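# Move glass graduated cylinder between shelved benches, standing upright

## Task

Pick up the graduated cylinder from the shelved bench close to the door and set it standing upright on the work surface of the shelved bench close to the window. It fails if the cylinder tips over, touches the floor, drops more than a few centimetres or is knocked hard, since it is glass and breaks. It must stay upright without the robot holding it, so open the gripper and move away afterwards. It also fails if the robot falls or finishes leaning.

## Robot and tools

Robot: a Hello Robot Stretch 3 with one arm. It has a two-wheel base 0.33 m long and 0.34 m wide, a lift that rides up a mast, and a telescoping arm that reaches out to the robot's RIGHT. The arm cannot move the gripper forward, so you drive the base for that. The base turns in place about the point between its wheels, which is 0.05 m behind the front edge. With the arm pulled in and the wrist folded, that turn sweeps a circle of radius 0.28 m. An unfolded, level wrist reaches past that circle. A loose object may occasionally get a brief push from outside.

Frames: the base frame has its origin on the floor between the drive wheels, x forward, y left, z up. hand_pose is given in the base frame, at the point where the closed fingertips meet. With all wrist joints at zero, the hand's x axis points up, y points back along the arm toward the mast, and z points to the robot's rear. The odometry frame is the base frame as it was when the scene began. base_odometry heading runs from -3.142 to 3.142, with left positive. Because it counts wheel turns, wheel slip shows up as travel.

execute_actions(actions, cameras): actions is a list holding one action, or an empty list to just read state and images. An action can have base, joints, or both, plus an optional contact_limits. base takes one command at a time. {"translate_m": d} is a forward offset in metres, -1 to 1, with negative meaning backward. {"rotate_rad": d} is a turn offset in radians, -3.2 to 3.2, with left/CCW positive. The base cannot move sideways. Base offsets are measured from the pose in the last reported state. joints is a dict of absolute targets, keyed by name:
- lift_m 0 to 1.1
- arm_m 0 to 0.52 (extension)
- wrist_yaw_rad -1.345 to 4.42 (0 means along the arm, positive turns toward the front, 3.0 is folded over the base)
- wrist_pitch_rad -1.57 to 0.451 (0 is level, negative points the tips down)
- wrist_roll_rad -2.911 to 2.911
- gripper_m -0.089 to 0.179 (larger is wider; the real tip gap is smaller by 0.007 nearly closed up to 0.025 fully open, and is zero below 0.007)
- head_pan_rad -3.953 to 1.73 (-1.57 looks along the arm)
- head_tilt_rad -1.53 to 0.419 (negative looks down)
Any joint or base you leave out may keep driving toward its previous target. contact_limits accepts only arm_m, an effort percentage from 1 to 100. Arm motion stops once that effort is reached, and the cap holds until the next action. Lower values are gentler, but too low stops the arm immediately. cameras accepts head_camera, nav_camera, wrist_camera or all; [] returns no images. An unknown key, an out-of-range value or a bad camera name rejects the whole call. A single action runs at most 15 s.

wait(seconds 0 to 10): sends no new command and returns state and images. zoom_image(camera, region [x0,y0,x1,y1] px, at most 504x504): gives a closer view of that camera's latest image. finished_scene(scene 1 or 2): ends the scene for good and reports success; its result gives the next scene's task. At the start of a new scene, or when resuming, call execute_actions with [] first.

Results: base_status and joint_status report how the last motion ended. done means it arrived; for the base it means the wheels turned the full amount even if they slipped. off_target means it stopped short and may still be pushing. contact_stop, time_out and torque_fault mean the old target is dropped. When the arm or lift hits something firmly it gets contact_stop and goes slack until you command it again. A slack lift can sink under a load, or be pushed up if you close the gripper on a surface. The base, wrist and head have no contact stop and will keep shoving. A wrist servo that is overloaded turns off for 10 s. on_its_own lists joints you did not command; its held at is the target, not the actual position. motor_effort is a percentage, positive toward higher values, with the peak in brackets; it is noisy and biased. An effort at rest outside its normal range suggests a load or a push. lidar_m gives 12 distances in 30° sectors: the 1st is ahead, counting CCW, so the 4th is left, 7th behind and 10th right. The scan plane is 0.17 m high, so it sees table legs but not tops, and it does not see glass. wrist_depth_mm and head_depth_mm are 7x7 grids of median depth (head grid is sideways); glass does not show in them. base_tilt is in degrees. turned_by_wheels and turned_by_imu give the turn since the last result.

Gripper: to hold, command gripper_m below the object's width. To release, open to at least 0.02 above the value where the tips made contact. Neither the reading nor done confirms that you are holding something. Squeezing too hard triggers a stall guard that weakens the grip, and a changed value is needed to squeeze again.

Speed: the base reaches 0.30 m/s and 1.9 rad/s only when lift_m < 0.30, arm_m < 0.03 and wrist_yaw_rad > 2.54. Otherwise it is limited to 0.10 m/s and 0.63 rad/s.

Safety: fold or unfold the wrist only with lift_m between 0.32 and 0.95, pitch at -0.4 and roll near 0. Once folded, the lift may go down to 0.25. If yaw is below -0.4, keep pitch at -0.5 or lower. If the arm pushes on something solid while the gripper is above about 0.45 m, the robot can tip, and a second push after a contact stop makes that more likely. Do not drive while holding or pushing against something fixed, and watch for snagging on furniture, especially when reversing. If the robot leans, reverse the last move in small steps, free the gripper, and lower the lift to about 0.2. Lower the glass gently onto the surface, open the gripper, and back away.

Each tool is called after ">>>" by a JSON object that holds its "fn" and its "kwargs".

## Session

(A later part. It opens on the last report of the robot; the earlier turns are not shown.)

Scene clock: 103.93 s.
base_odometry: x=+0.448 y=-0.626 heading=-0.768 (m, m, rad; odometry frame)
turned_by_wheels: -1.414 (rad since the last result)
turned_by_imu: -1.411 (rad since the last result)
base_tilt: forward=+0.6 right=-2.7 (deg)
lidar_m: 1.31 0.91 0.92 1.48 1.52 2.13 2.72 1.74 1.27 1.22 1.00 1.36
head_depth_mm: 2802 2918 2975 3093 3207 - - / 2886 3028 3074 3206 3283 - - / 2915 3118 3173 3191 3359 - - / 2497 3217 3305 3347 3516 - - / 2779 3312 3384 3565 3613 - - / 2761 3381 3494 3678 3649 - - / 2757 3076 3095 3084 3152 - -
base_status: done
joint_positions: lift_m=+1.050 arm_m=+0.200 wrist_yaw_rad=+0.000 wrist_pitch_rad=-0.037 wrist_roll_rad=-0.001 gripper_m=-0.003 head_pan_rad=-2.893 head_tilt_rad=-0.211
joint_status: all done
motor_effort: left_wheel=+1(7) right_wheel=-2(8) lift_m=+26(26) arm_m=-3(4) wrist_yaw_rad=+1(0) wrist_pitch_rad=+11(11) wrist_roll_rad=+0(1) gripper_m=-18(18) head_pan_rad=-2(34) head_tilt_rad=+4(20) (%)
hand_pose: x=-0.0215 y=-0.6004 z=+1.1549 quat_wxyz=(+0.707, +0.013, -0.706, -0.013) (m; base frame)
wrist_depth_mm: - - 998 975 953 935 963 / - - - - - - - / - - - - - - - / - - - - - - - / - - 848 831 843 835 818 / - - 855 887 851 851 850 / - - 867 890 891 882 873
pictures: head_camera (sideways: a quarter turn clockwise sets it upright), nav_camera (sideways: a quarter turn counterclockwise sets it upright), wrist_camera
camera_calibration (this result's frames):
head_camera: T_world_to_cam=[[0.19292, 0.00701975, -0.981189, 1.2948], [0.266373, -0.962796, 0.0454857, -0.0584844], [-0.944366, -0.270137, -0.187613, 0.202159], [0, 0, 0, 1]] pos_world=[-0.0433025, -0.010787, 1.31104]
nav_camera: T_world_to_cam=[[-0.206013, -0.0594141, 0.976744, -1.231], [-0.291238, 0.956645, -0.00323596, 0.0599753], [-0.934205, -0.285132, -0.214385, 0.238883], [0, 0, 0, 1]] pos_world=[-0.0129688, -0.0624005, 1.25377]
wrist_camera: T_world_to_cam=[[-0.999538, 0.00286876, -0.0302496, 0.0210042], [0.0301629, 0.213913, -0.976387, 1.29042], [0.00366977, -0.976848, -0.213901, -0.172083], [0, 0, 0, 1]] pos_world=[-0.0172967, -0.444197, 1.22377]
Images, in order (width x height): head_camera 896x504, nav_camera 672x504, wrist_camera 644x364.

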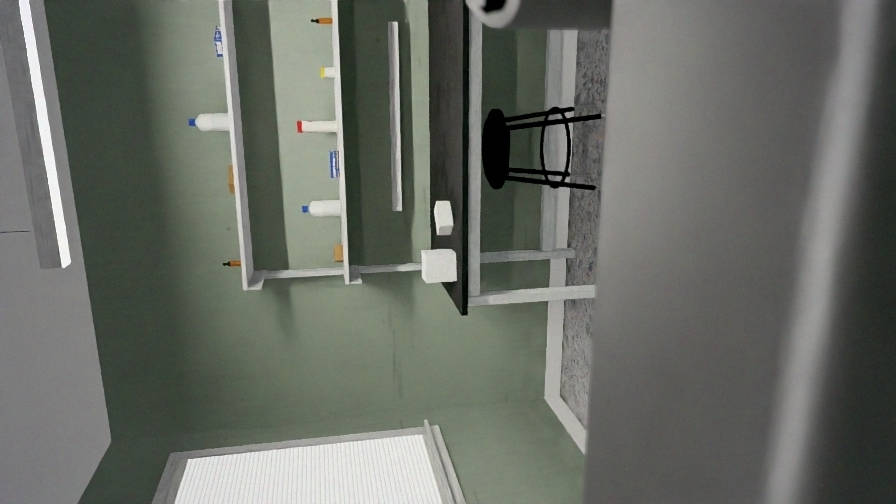

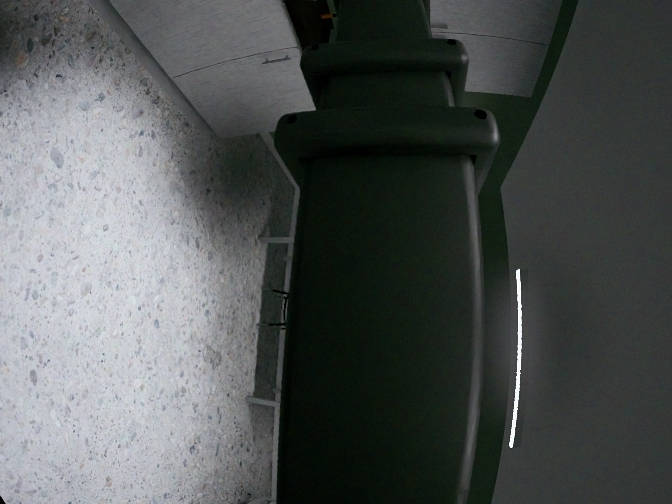

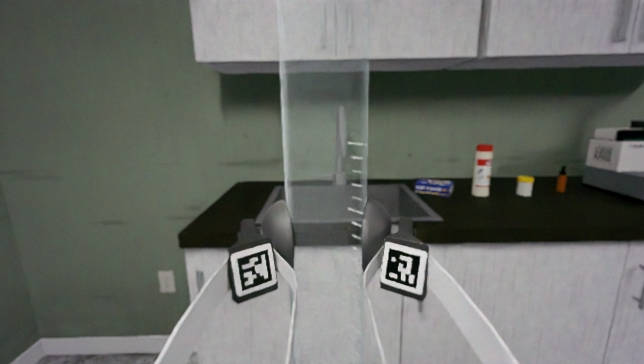

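>>> {"fn": "execute_actions", "kwargs": {"actions": [{"base": {"translate_m": -1.0}, "joints": {"lift_m": 0.87, "head_pan_rad": -3.1, "head_tilt_rad": -0.45}}]}}

Scene clock: 116.50 s.
base_odometry: x=-0.271 y=+0.068 heading=-0.768 (m, m, rad; odometry frame)
turned_by_wheels: +0.000 (rad since the last result)
turned_by_imu: +0.006 (rad since the last result)
base_tilt: forward=+0.6 right=-2.6 (deg)
lidar_m: 2.31 1.77 1.53 1.47 1.57 1.63 1.72 1.80 1.27 1.23 1.27 1.73
head_depth_mm: 1908 2044 2157 1679 2037 1769 - / 1947 2085 2180 2395 2146 1758 - / 1954 2102 2145 2434 2196 1703 1374 / 1960 2096 2193 2415 2186 1685 1367 / 1955 2098 2167 1930 2123 1700 1378 / 1998 2097 2188 2445 2242 1727 1390 / 1977 2146 2239 2422 2264 1736 1398
base_status: done
joint_positions: lift_m=+0.870 arm_m=+0.200 wrist_yaw_rad=+0.000 wrist_pitch_rad=-0.037 wrist_roll_rad=-0.001 gripper_m=-0.003 head_pan_rad=-3.093 head_tilt_rad=-0.444
joint_status: all done
motor_effort: left_wheel=+2(3) right_wheel=-2(7) lift_m=+17(23) arm_m=-4(4) wrist_yaw_rad=+0(1) wrist_pitch_rad=+11(11) wrist_roll_rad=-1(1) gripper_m=-17(18) head_pan_rad=-3(16) head_tilt_rad=-3(19) (%)
hand_pose: x=-0.0215 y=-0.6004 z=+0.9753 quat_wxyz=(+0.707, +0.013, -0.706, -0.013) (m; base frame)
wrist_depth_mm: - - - - - - - / - - - - - - - / - - - - 823 - - / 803 787 809 805 777 - - / 801 817 830 829 817 - - / 848 846 845 862 886 - - / 898 893 876 893 878 - -
pictures: head_camera (sideways: a quarter turn clockwise sets it upright), nav_camera (sideways: a quarter turn counterclockwise sets it upright), wrist_camera
camera_calibration (this result's frames):
head_camera: T_world_to_cam=[[0.412186, -0.0206002, -0.910867, 1.20163], [0.0588729, -0.997053, 0.0491906, -0.0620276], [-0.909196, -0.0739011, -0.409759, 0.491063], [0, 0, 0, 1]] pos_world=[-0.0451691, -0.000801004, 1.29879]
nav_camera: T_world_to_cam=[[-0.433697, -0.0280689, 0.900621, -1.13022], [-0.0935372, 0.995517, -0.0140167, 0.072802], [-0.896191, -0.0903206, -0.434378, 0.524959], [0, 0, 0, 1]] pos_world=[-0.0128993, -0.056785, 1.24695]
wrist_camera: T_world_to_cam=[[-0.999538, 0.00287616, -0.030249, 0.0155774], [0.030163, 0.214152, -0.976335, 1.11522], [0.0036698, -0.976796, -0.21414, -0.210211], [0, 0, 0, 1]] pos_world=[-0.0172968, -0.444205, 1.04428]
Images, in order (width x height): head_camera 896x504, nav_camera 672x504, wrist_camera 644x364.

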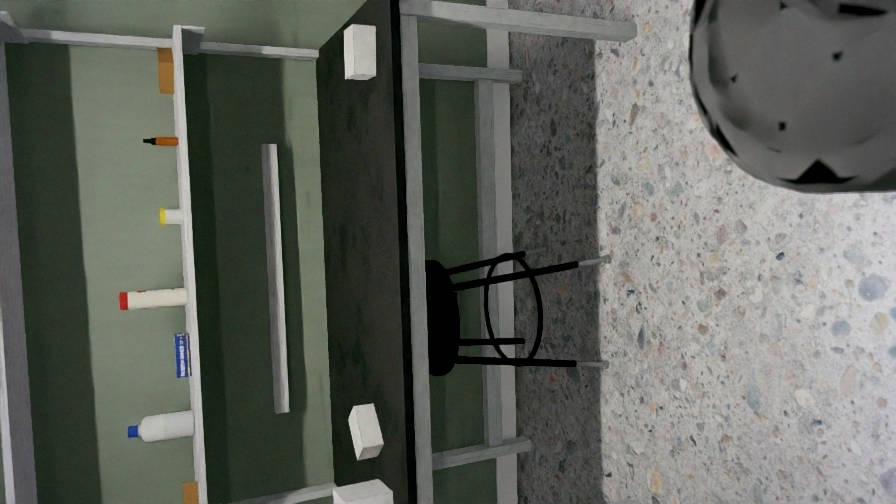

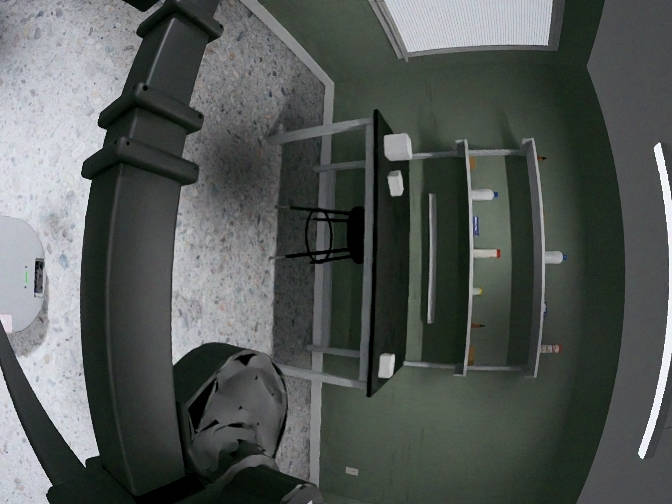

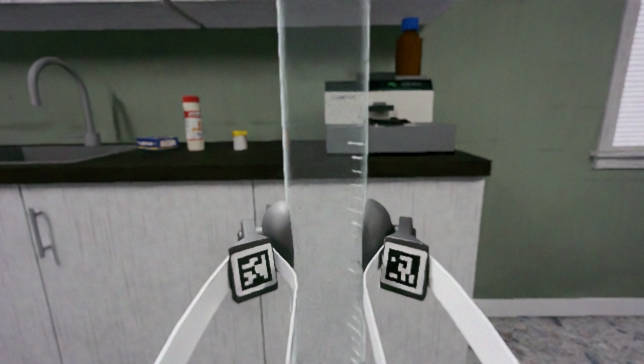

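>>> {"fn": "execute_actions", "kwargs": {"actions": [{"base": {"translate_m": -0.82}, "joints": {"head_tilt_rad": -0.6}}], "cameras": ["head_camera", "wrist_camera"]}}

Scene clock: 129.03 s.
base_odometry: x=-0.861 y=+0.638 heading=-0.768 (m, m, rad; odometry frame)
turned_by_wheels: +0.000 (rad since the last result)
turned_by_imu: +0.005 (rad since the last result)
base_tilt: forward=+0.6 right=-2.6 (deg)
lidar_m: 2.55 2.07 1.57 1.48 1.46 0.87 0.91 1.03 1.17 1.50 1.29 1.74
head_depth_mm: 1203 1352 1343 952 904 - - / 1212 1346 1368 961 908 - - / 1220 1331 1386 969 1731 - 1206 / 1218 1348 1411 984 1663 1486 1234 / 1222 1370 1437 997 1677 1450 1249 / 1230 1370 1450 1004 1658 1469 1268 / 1241 1391 1470 1013 1700 1486 1277
base_status: done
joint_positions: lift_m=+0.870 arm_m=+0.200 wrist_yaw_rad=+0.000 wrist_pitch_rad=-0.037 wrist_roll_rad=-0.001 gripper_m=-0.003 head_pan_rad=-3.093 head_tilt_rad=-0.593
joint_status: all done
motor_effort: left_wheel=+1(1) right_wheel=-2(8) lift_m=+17(18) arm_m=-3(3) wrist_yaw_rad=+0(0) wrist_pitch_rad=+11(11) wrist_roll_rad=+0(1) gripper_m=-18(17) head_pan_rad=-2(2) head_tilt_rad=-4(16) (%)
hand_pose: x=-0.0215 y=-0.6004 z=+0.9753 quat_wxyz=(+0.707, +0.013, -0.706, -0.013) (m; base frame)
wrist_depth_mm: - - - - - - - / - - - - - - - / - 880 - - - - - / 804 775 - - - - - / 807 810 - - - - - / 858 829 - - - - - / 882 880 - - - - -
pictures: head_camera (sideways: a quarter turn clockwise sets it upright), wrist_camera
camera_calibration (this result's frames):
head_camera: T_world_to_cam=[[0.541971, -0.014323, -0.840275, 1.10876], [0.0514133, -0.997417, 0.0501627, -0.0632381], [-0.838823, -0.070388, -0.539834, 0.659886], [0, 0, 0, 1]] pos_world=[-0.0441373, -0.000745843, 1.29107]
wrist_camera: T_world_to_cam=[[-0.999538, 0.00287599, -0.0302491, 0.0155774], [0.0301631, 0.214152, -0.976335, 1.11522], [0.00366999, -0.976796, -0.21414, -0.210211], [0, 0, 0, 1]] pos_world=[-0.0172967, -0.444205, 1.04428]
Images, in order (width x height): head_camera 896x504, wrist_camera 644x364.

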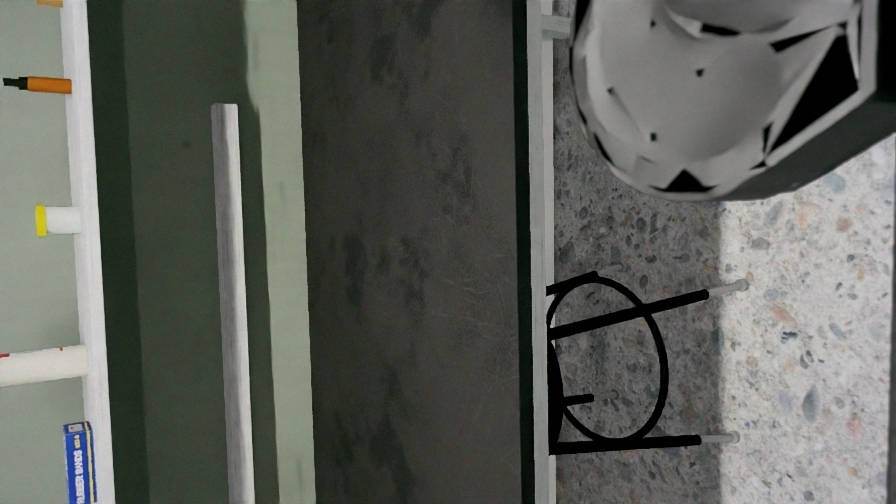

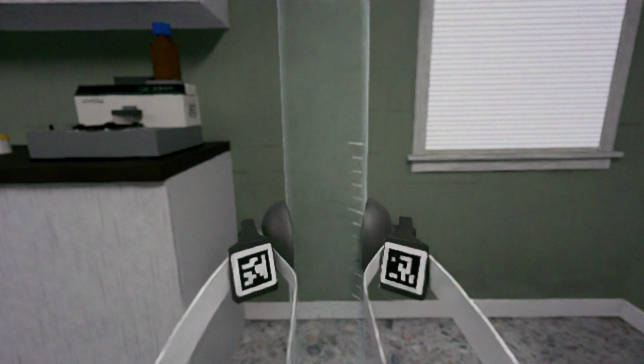

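>>> {"fn": "execute_actions", "kwargs": {"actions": [{"base": {"rotate_rad": -1.57}, "joints": {"arm_m": 0.5, "lift_m": 0.885, "head_pan_rad": -1.45, "head_tilt_rad": -0.55}, "contact_limits": {"arm_m": 20}}], "cameras": ["head_camera", "wrist_camera"]}}

Scene clock: 136.93 s.
base_odometry: x=-0.861 y=+0.638 heading=-2.338 (m, m, rad; odometry frame)
turned_by_wheels: -1.570 (rad since the last result)
turned_by_imu: -1.566 (rad since the last result)
base_tilt: forward=+0.6 right=-2.7 (deg)
lidar_m: 1.55 1.29 1.72 2.56 2.10 1.57 1.48 1.46 0.87 0.91 1.03 1.17
head_depth_mm: 1181 1314 1412 965 885 1489 1246 / 1204 1327 - 972 1701 1513 1260 / 1208 1346 1439 990 1715 1513 1262 / 1229 1366 1459 1043 1481 1503 1274 / 1212 1376 1478 1057 1137 1500 1281 / 1251 1396 1495 1072 1141 1503 1283 / 1285 1413 1509 1085 1756 1551 1298
base_status: done
joint_positions: lift_m=+0.885 arm_m=+0.500 wrist_yaw_rad=-0.001 wrist_pitch_rad=-0.037 wrist_roll_rad=-0.001 gripper_m=-0.003 head_pan_rad=-1.457 head_tilt_rad=-0.557
joint_status: all done
motor_effort: left_wheel=+1(5) right_wheel=-2(8) lift_m=+26(28) arm_m=+4(4) wrist_yaw_rad=+1(1) wrist_pitch_rad=+11(11) wrist_roll_rad=+0(1) gripper_m=-18(18) head_pan_rad=+4(35) head_tilt_rad=+2(8) (%)
contact_limits: arm_m 20 (drawing in: default 28, maximum 46; extending or still: default 39, maximum 63)
hand_pose: x=-0.0216 y=-0.8999 z=+0.9897 quat_wxyz=(+0.707, +0.013, -0.706, -0.014) (m; base frame)
wrist_depth_mm: 532 541 547 551 577 582 518 / 688 706 706 698 712 694 696 / 723 728 719 731 729 736 722 / 765 777 760 756 745 764 771 / 763 755 762 732 757 713 786 / 546 543 518 523 491 510 504 / 412 422 410 403 401 397 399
pictures: head_camera (sideways: a quarter turn clockwise sets it upright), wrist_camera
camera_calibration (this result's frames):
head_camera: T_world_to_cam=[[-0.0175511, 0.511391, -0.859169, 1.13681], [0.991742, 0.118086, 0.0500273, -0.0688002], [0.127039, -0.851196, -0.50924, 0.614189], [0, 0, 0, 1]] pos_world=[0.0101582, -0.0504354, 1.29293]
wrist_camera: T_world_to_cam=[[-0.999536, 0.00355349, -0.0302466, 0.0173103], [0.0303051, 0.214352, -0.976286, 1.19355], [0.00301421, -0.97675, -0.214361, -0.499382], [0, 0, 0, 1]] pos_world=[-0.0173631, -0.743672, 1.05872]
Images, in order (width x height): head_camera 896x504, wrist_camera 644x364.

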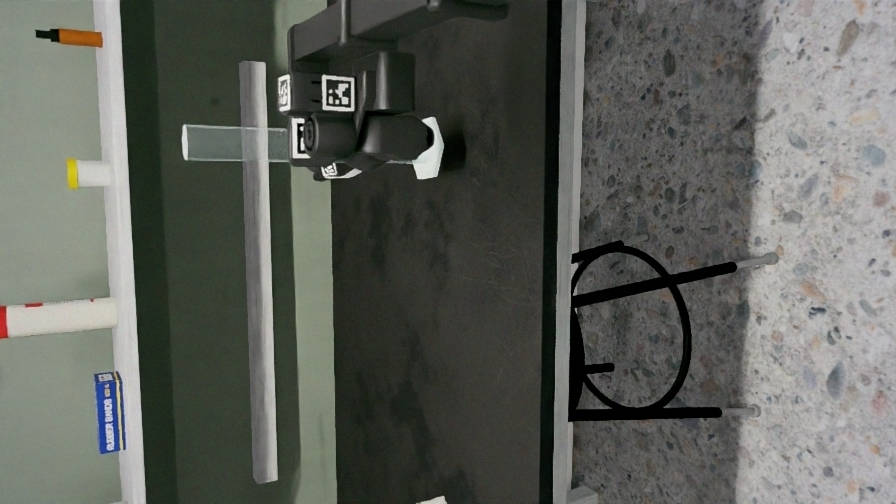

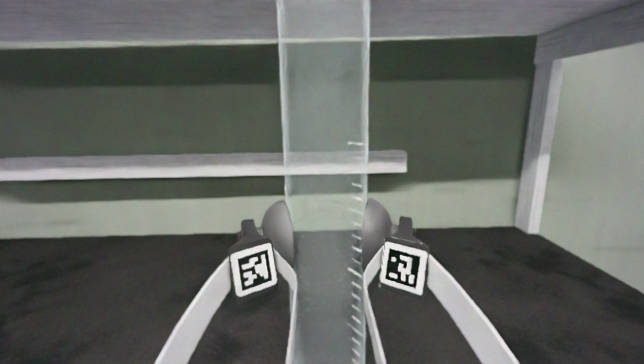

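>>> {"fn": "execute_actions", "kwargs": {"actions": [{"joints": {"lift_m": 0.821}}], "cameras": ["head_camera", "wrist_camera"]}}

Scene clock: 141.87 s.
base_odometry: x=-0.861 y=+0.638 heading=-2.338 (m, m, rad; odometry frame)
turned_by_wheels: +0.000 (rad since the last result)
turned_by_imu: +0.001 (rad since the last result)
base_tilt: forward=+0.7 right=-2.6 (deg)
lidar_m: 1.55 1.29 1.73 2.56 2.10 1.58 1.48 1.46 0.87 0.91 1.03 1.16
head_depth_mm: 1170 1332 1415 - 1694 1486 1245 / 1203 1331 1436 913 1688 1512 1262 / 1217 1343 1432 1009 1705 1520 1264 / 1241 1358 1468 1048 1471 1481 1274 / 1211 1384 1489 1057 1136 1491 1283 / 1241 1398 1511 1074 1143 1507 1296 / 1284 1408 1530 1082 1756 1562 1295
base_status: not commanded
joint_positions: lift_m=+0.821 arm_m=+0.500 wrist_yaw_rad=-0.001 wrist_pitch_rad=-0.032 wrist_roll_rad=-0.001 gripper_m=-0.003 head_pan_rad=-1.457 head_tilt_rad=-0.557
joint_status: all done
motor_effort: left_wheel=+1(2) right_wheel=-2(2) lift_m=+17(21) arm_m=+4(4) wrist_yaw_rad=+1(1) wrist_pitch_rad=+10(11) wrist_roll_rad=-1(1) gripper_m=-18(18) head_pan_rad=+4(4) head_tilt_rad=+3(3) (%)
hand_pose: x=-0.0216 y=-0.9001 z=+0.9278 quat_wxyz=(+0.708, +0.011, -0.707, -0.012) (m; base frame)
wrist_depth_mm: 675 665 682 678 665 683 681 / 691 701 693 705 706 713 692 / 717 679 717 713 733 715 722 / 746 754 749 763 734 755 771 / 622 600 622 586 637 571 785 / 433 425 413 414 390 408 403 / 335 330 325 323 322 317 318
pictures: head_camera (sideways: a quarter turn clockwise sets it upright), wrist_camera
camera_calibration (this result's frames):
head_camera: T_world_to_cam=[[-0.0175491, 0.511373, -0.85918, 1.13683], [0.991742, 0.118087, 0.0500272, -0.0688], [0.12704, -0.851207, -0.509223, 0.614166], [0, 0, 0, 1]] pos_world=[0.0101582, -0.0504356, 1.29293]
wrist_camera: T_world_to_cam=[[-0.999536, 0.00338297, -0.0302628, 0.0152976], [0.030302, 0.208785, -0.977492, 1.1292], [0.00301159, -0.977956, -0.208791, -0.519107], [0, 0, 0, 1]] pos_world=[-0.0173631, -0.743476, 0.99586]
Images, in order (width x height): head_camera 896x504, wrist_camera 644x364.

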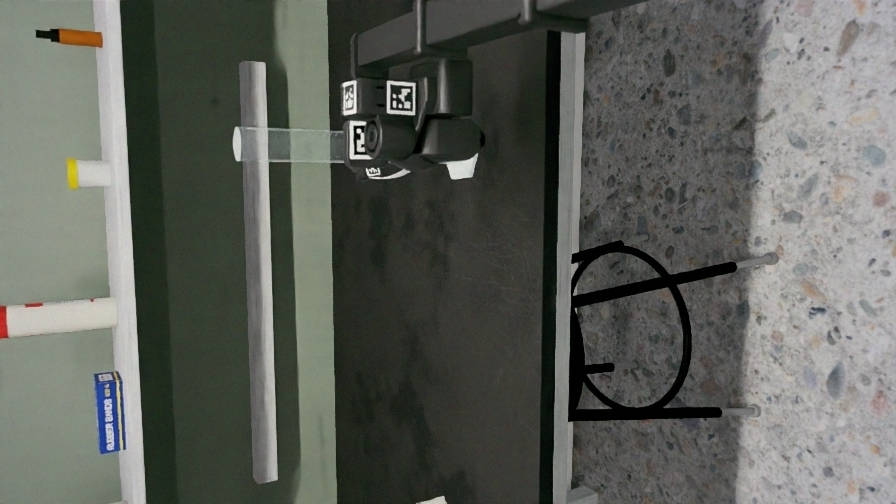

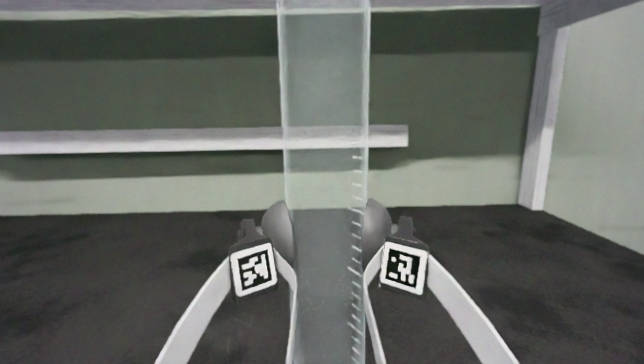

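>>> {"fn": "execute_actions", "kwargs": {"actions": [{"joints": {"lift_m": 0.818, "gripper_m": 0.11}}], "cameras": ["head_camera", "wrist_camera"]}}

Scene clock: 145.87 s.
base_odometry: x=-0.861 y=+0.638 heading=-2.338 (m, m, rad; odometry frame)
turned_by_wheels: +0.000 (rad since the last result)
turned_by_imu: +0.001 (rad since the last result)
base_tilt: forward=+0.5 right=-2.6 (deg)
lidar_m: 1.55 1.29 1.73 2.56 2.10 1.58 1.48 1.46 0.87 0.91 1.03 1.16
head_depth_mm: 1181 1327 1413 - 1672 1494 1252 / 1202 1328 1422 933 1690 1509 1265 / 1214 1350 1458 992 1716 1507 1264 / 1240 1371 1462 1048 1482 1497 1271 / 1218 1385 1477 1059 1143 1502 1283 / 1250 1394 1495 1074 1147 1503 1285 / 1281 1415 1525 1082 1749 1563 1299
base_status: not commanded
joint_positions: lift_m=+0.818 arm_m=+0.500 wrist_yaw_rad=-0.001 wrist_pitch_rad=-0.022 wrist_roll_rad=-0.001 gripper_m=+0.110 head_pan_rad=-1.457 head_tilt_rad=-0.557
joint_status: all done
motor_effort: left_wheel=+1(1) right_wheel=-2(2) lift_m=+16(18) arm_m=+4(4) wrist_yaw_rad=+1(1) wrist_pitch_rad=+7(9) wrist_roll_rad=+0(0) gripper_m=+0(78) head_pan_rad=+4(3) head_tilt_rad=+2(3) (%)
hand_pose: x=-0.0216 y=-0.9004 z=+0.9273 quat_wxyz=(+0.708, +0.008, -0.707, -0.008) (m; base frame)
wrist_depth_mm: 683 672 692 679 671 683 673 / 700 713 708 689 695 684 708 / 728 735 723 723 717 728 715 / 739 748 760 738 751 739 759 / 627 612 608 600 586 592 778 / 434 449 411 422 419 410 417 / 334 327 325 326 321 322 321
pictures: head_camera (sideways: a quarter turn clockwise sets it upright), wrist_camera
camera_calibration (this result's frames):
head_camera: T_world_to_cam=[[-0.0175491, 0.511373, -0.85918, 1.13683], [0.991742, 0.118087, 0.0500272, -0.0688], [0.12704, -0.851207, -0.509223, 0.614166], [0, 0, 0, 1]] pos_world=[0.0101582, -0.0504356, 1.29293]
wrist_camera: T_world_to_cam=[[-0.999536, 0.00308916, -0.0302864, 0.0150414], [0.0302943, 0.199306, -0.979469, 1.12209], [0.00301054, -0.979932, -0.199308, -0.530075], [0, 0, 0, 1]] pos_world=[-0.0173628, -0.743124, 0.993862]
Images, in order (width x height): head_camera 896x504, wrist_camera 644x364.

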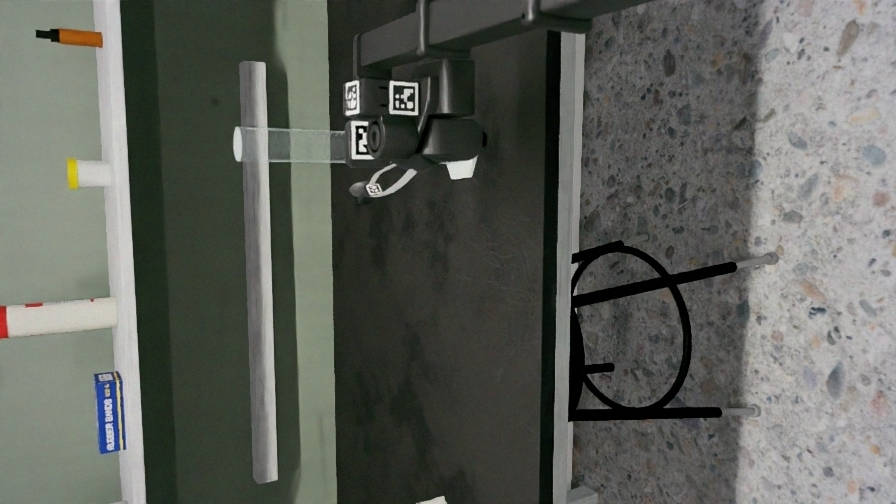

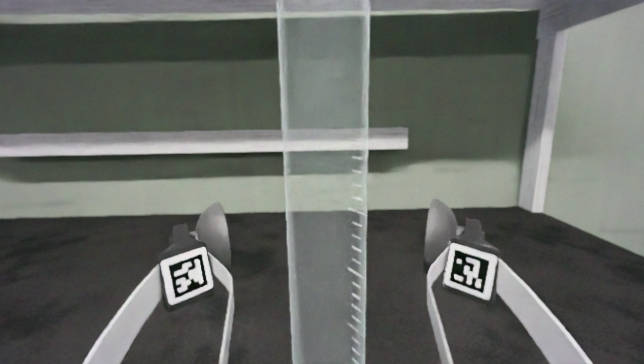

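>>> {"fn": "execute_actions", "kwargs": {"actions": [{"joints": {"arm_m": 0.14}}], "cameras": ["head_camera", "wrist_camera"]}}

Scene clock: 150.87 s.
base_odometry: x=-0.861 y=+0.638 heading=-2.338 (m, m, rad; odometry frame)
turned_by_wheels: +0.000 (rad since the last result)
turned_by_imu: +0.001 (rad since the last result)
base_tilt: forward=+0.6 right=-2.6 (deg)
lidar_m: 1.55 1.29 1.72 2.56 2.10 1.58 1.48 1.46 0.88 0.91 1.03 1.17
head_depth_mm: 1170 1310 1397 1009 868 - 1178 / 1212 1331 1418 1019 864 - 1217 / 1214 1345 1445 1035 1731 1505 1264 / 1238 1364 1454 1050 1507 1495 1279 / 1215 1374 1477 1055 1138 1496 1280 / 1252 1386 1506 1069 1141 1488 1291 / 1291 1413 1512 1088 1753 1555 1290
base_status: not commanded
joint_positions: lift_m=+0.818 arm_m=+0.140 wrist_yaw_rad=+0.000 wrist_pitch_rad=-0.021 wrist_roll_rad=-0.001 gripper_m=+0.110 head_pan_rad=-1.457 head_tilt_rad=-0.557
joint_status: all done
motor_effort: left_wheel=+2(2) right_wheel=-2(3) lift_m=+16(16) arm_m=-4(4) wrist_yaw_rad=+1(0) wrist_pitch_rad=+6(7) wrist_roll_rad=-1(0) gripper_m=+1(1) head_pan_rad=+4(4) head_tilt_rad=+3(2) (%)
hand_pose: x=-0.0215 y=-0.5409 z=+0.9276 quat_wxyz=(+0.708, +0.007, -0.707, -0.008) (m; base frame)
wrist_depth_mm: 785 798 825 832 845 872 - / - - - - - - - / - - - - - - - / - - - - - - - / 623 627 623 610 598 512 497 / 442 448 416 424 419 413 416 / 365 369 414 410 415 415 423
pictures: head_camera (sideways: a quarter turn clockwise sets it upright), wrist_camera
camera_calibration (this result's frames):
head_camera: T_world_to_cam=[[-0.0175859, 0.511342, -0.859197, 1.13685], [0.991733, 0.118167, 0.050027, -0.0687998], [0.12711, -0.851215, -0.509192, 0.614127], [0, 0, 0, 1]] pos_world=[0.0101622, -0.0504356, 1.29293]
wrist_camera: T_world_to_cam=[[-0.999538, 0.00269701, -0.030289, 0.0138216], [0.0302225, 0.198205, -0.979695, 1.05035], [0.00336118, -0.980157, -0.198195, -0.178954], [0, 0, 0, 1]] pos_world=[-0.0173275, -0.383625, 0.993973]
Images, in order (width x height): head_camera 896x504, wrist_camera 644x364.

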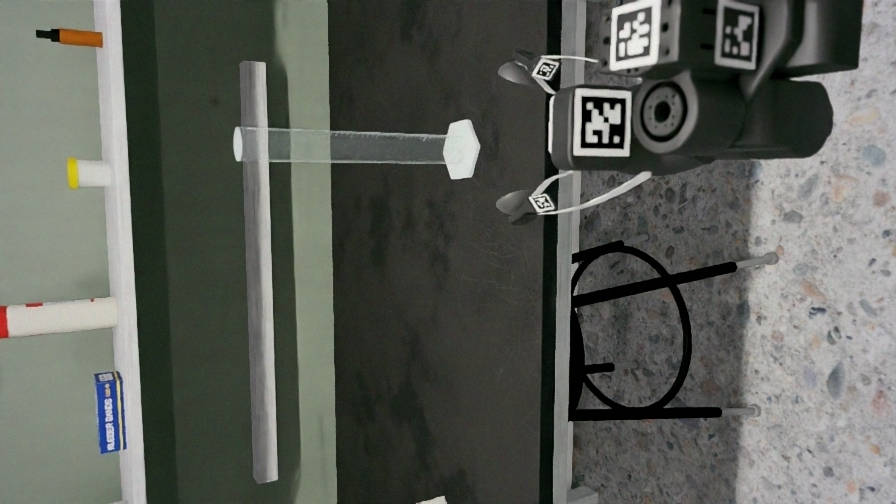

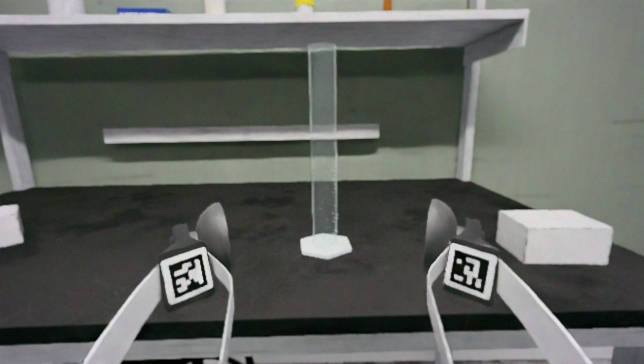

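The cylinder stands upright on the window-side bench and the gripper is clear.

>>> {"fn": "finished_scene", "kwargs": {"scene": 2}}

The scene is finished: the task was done.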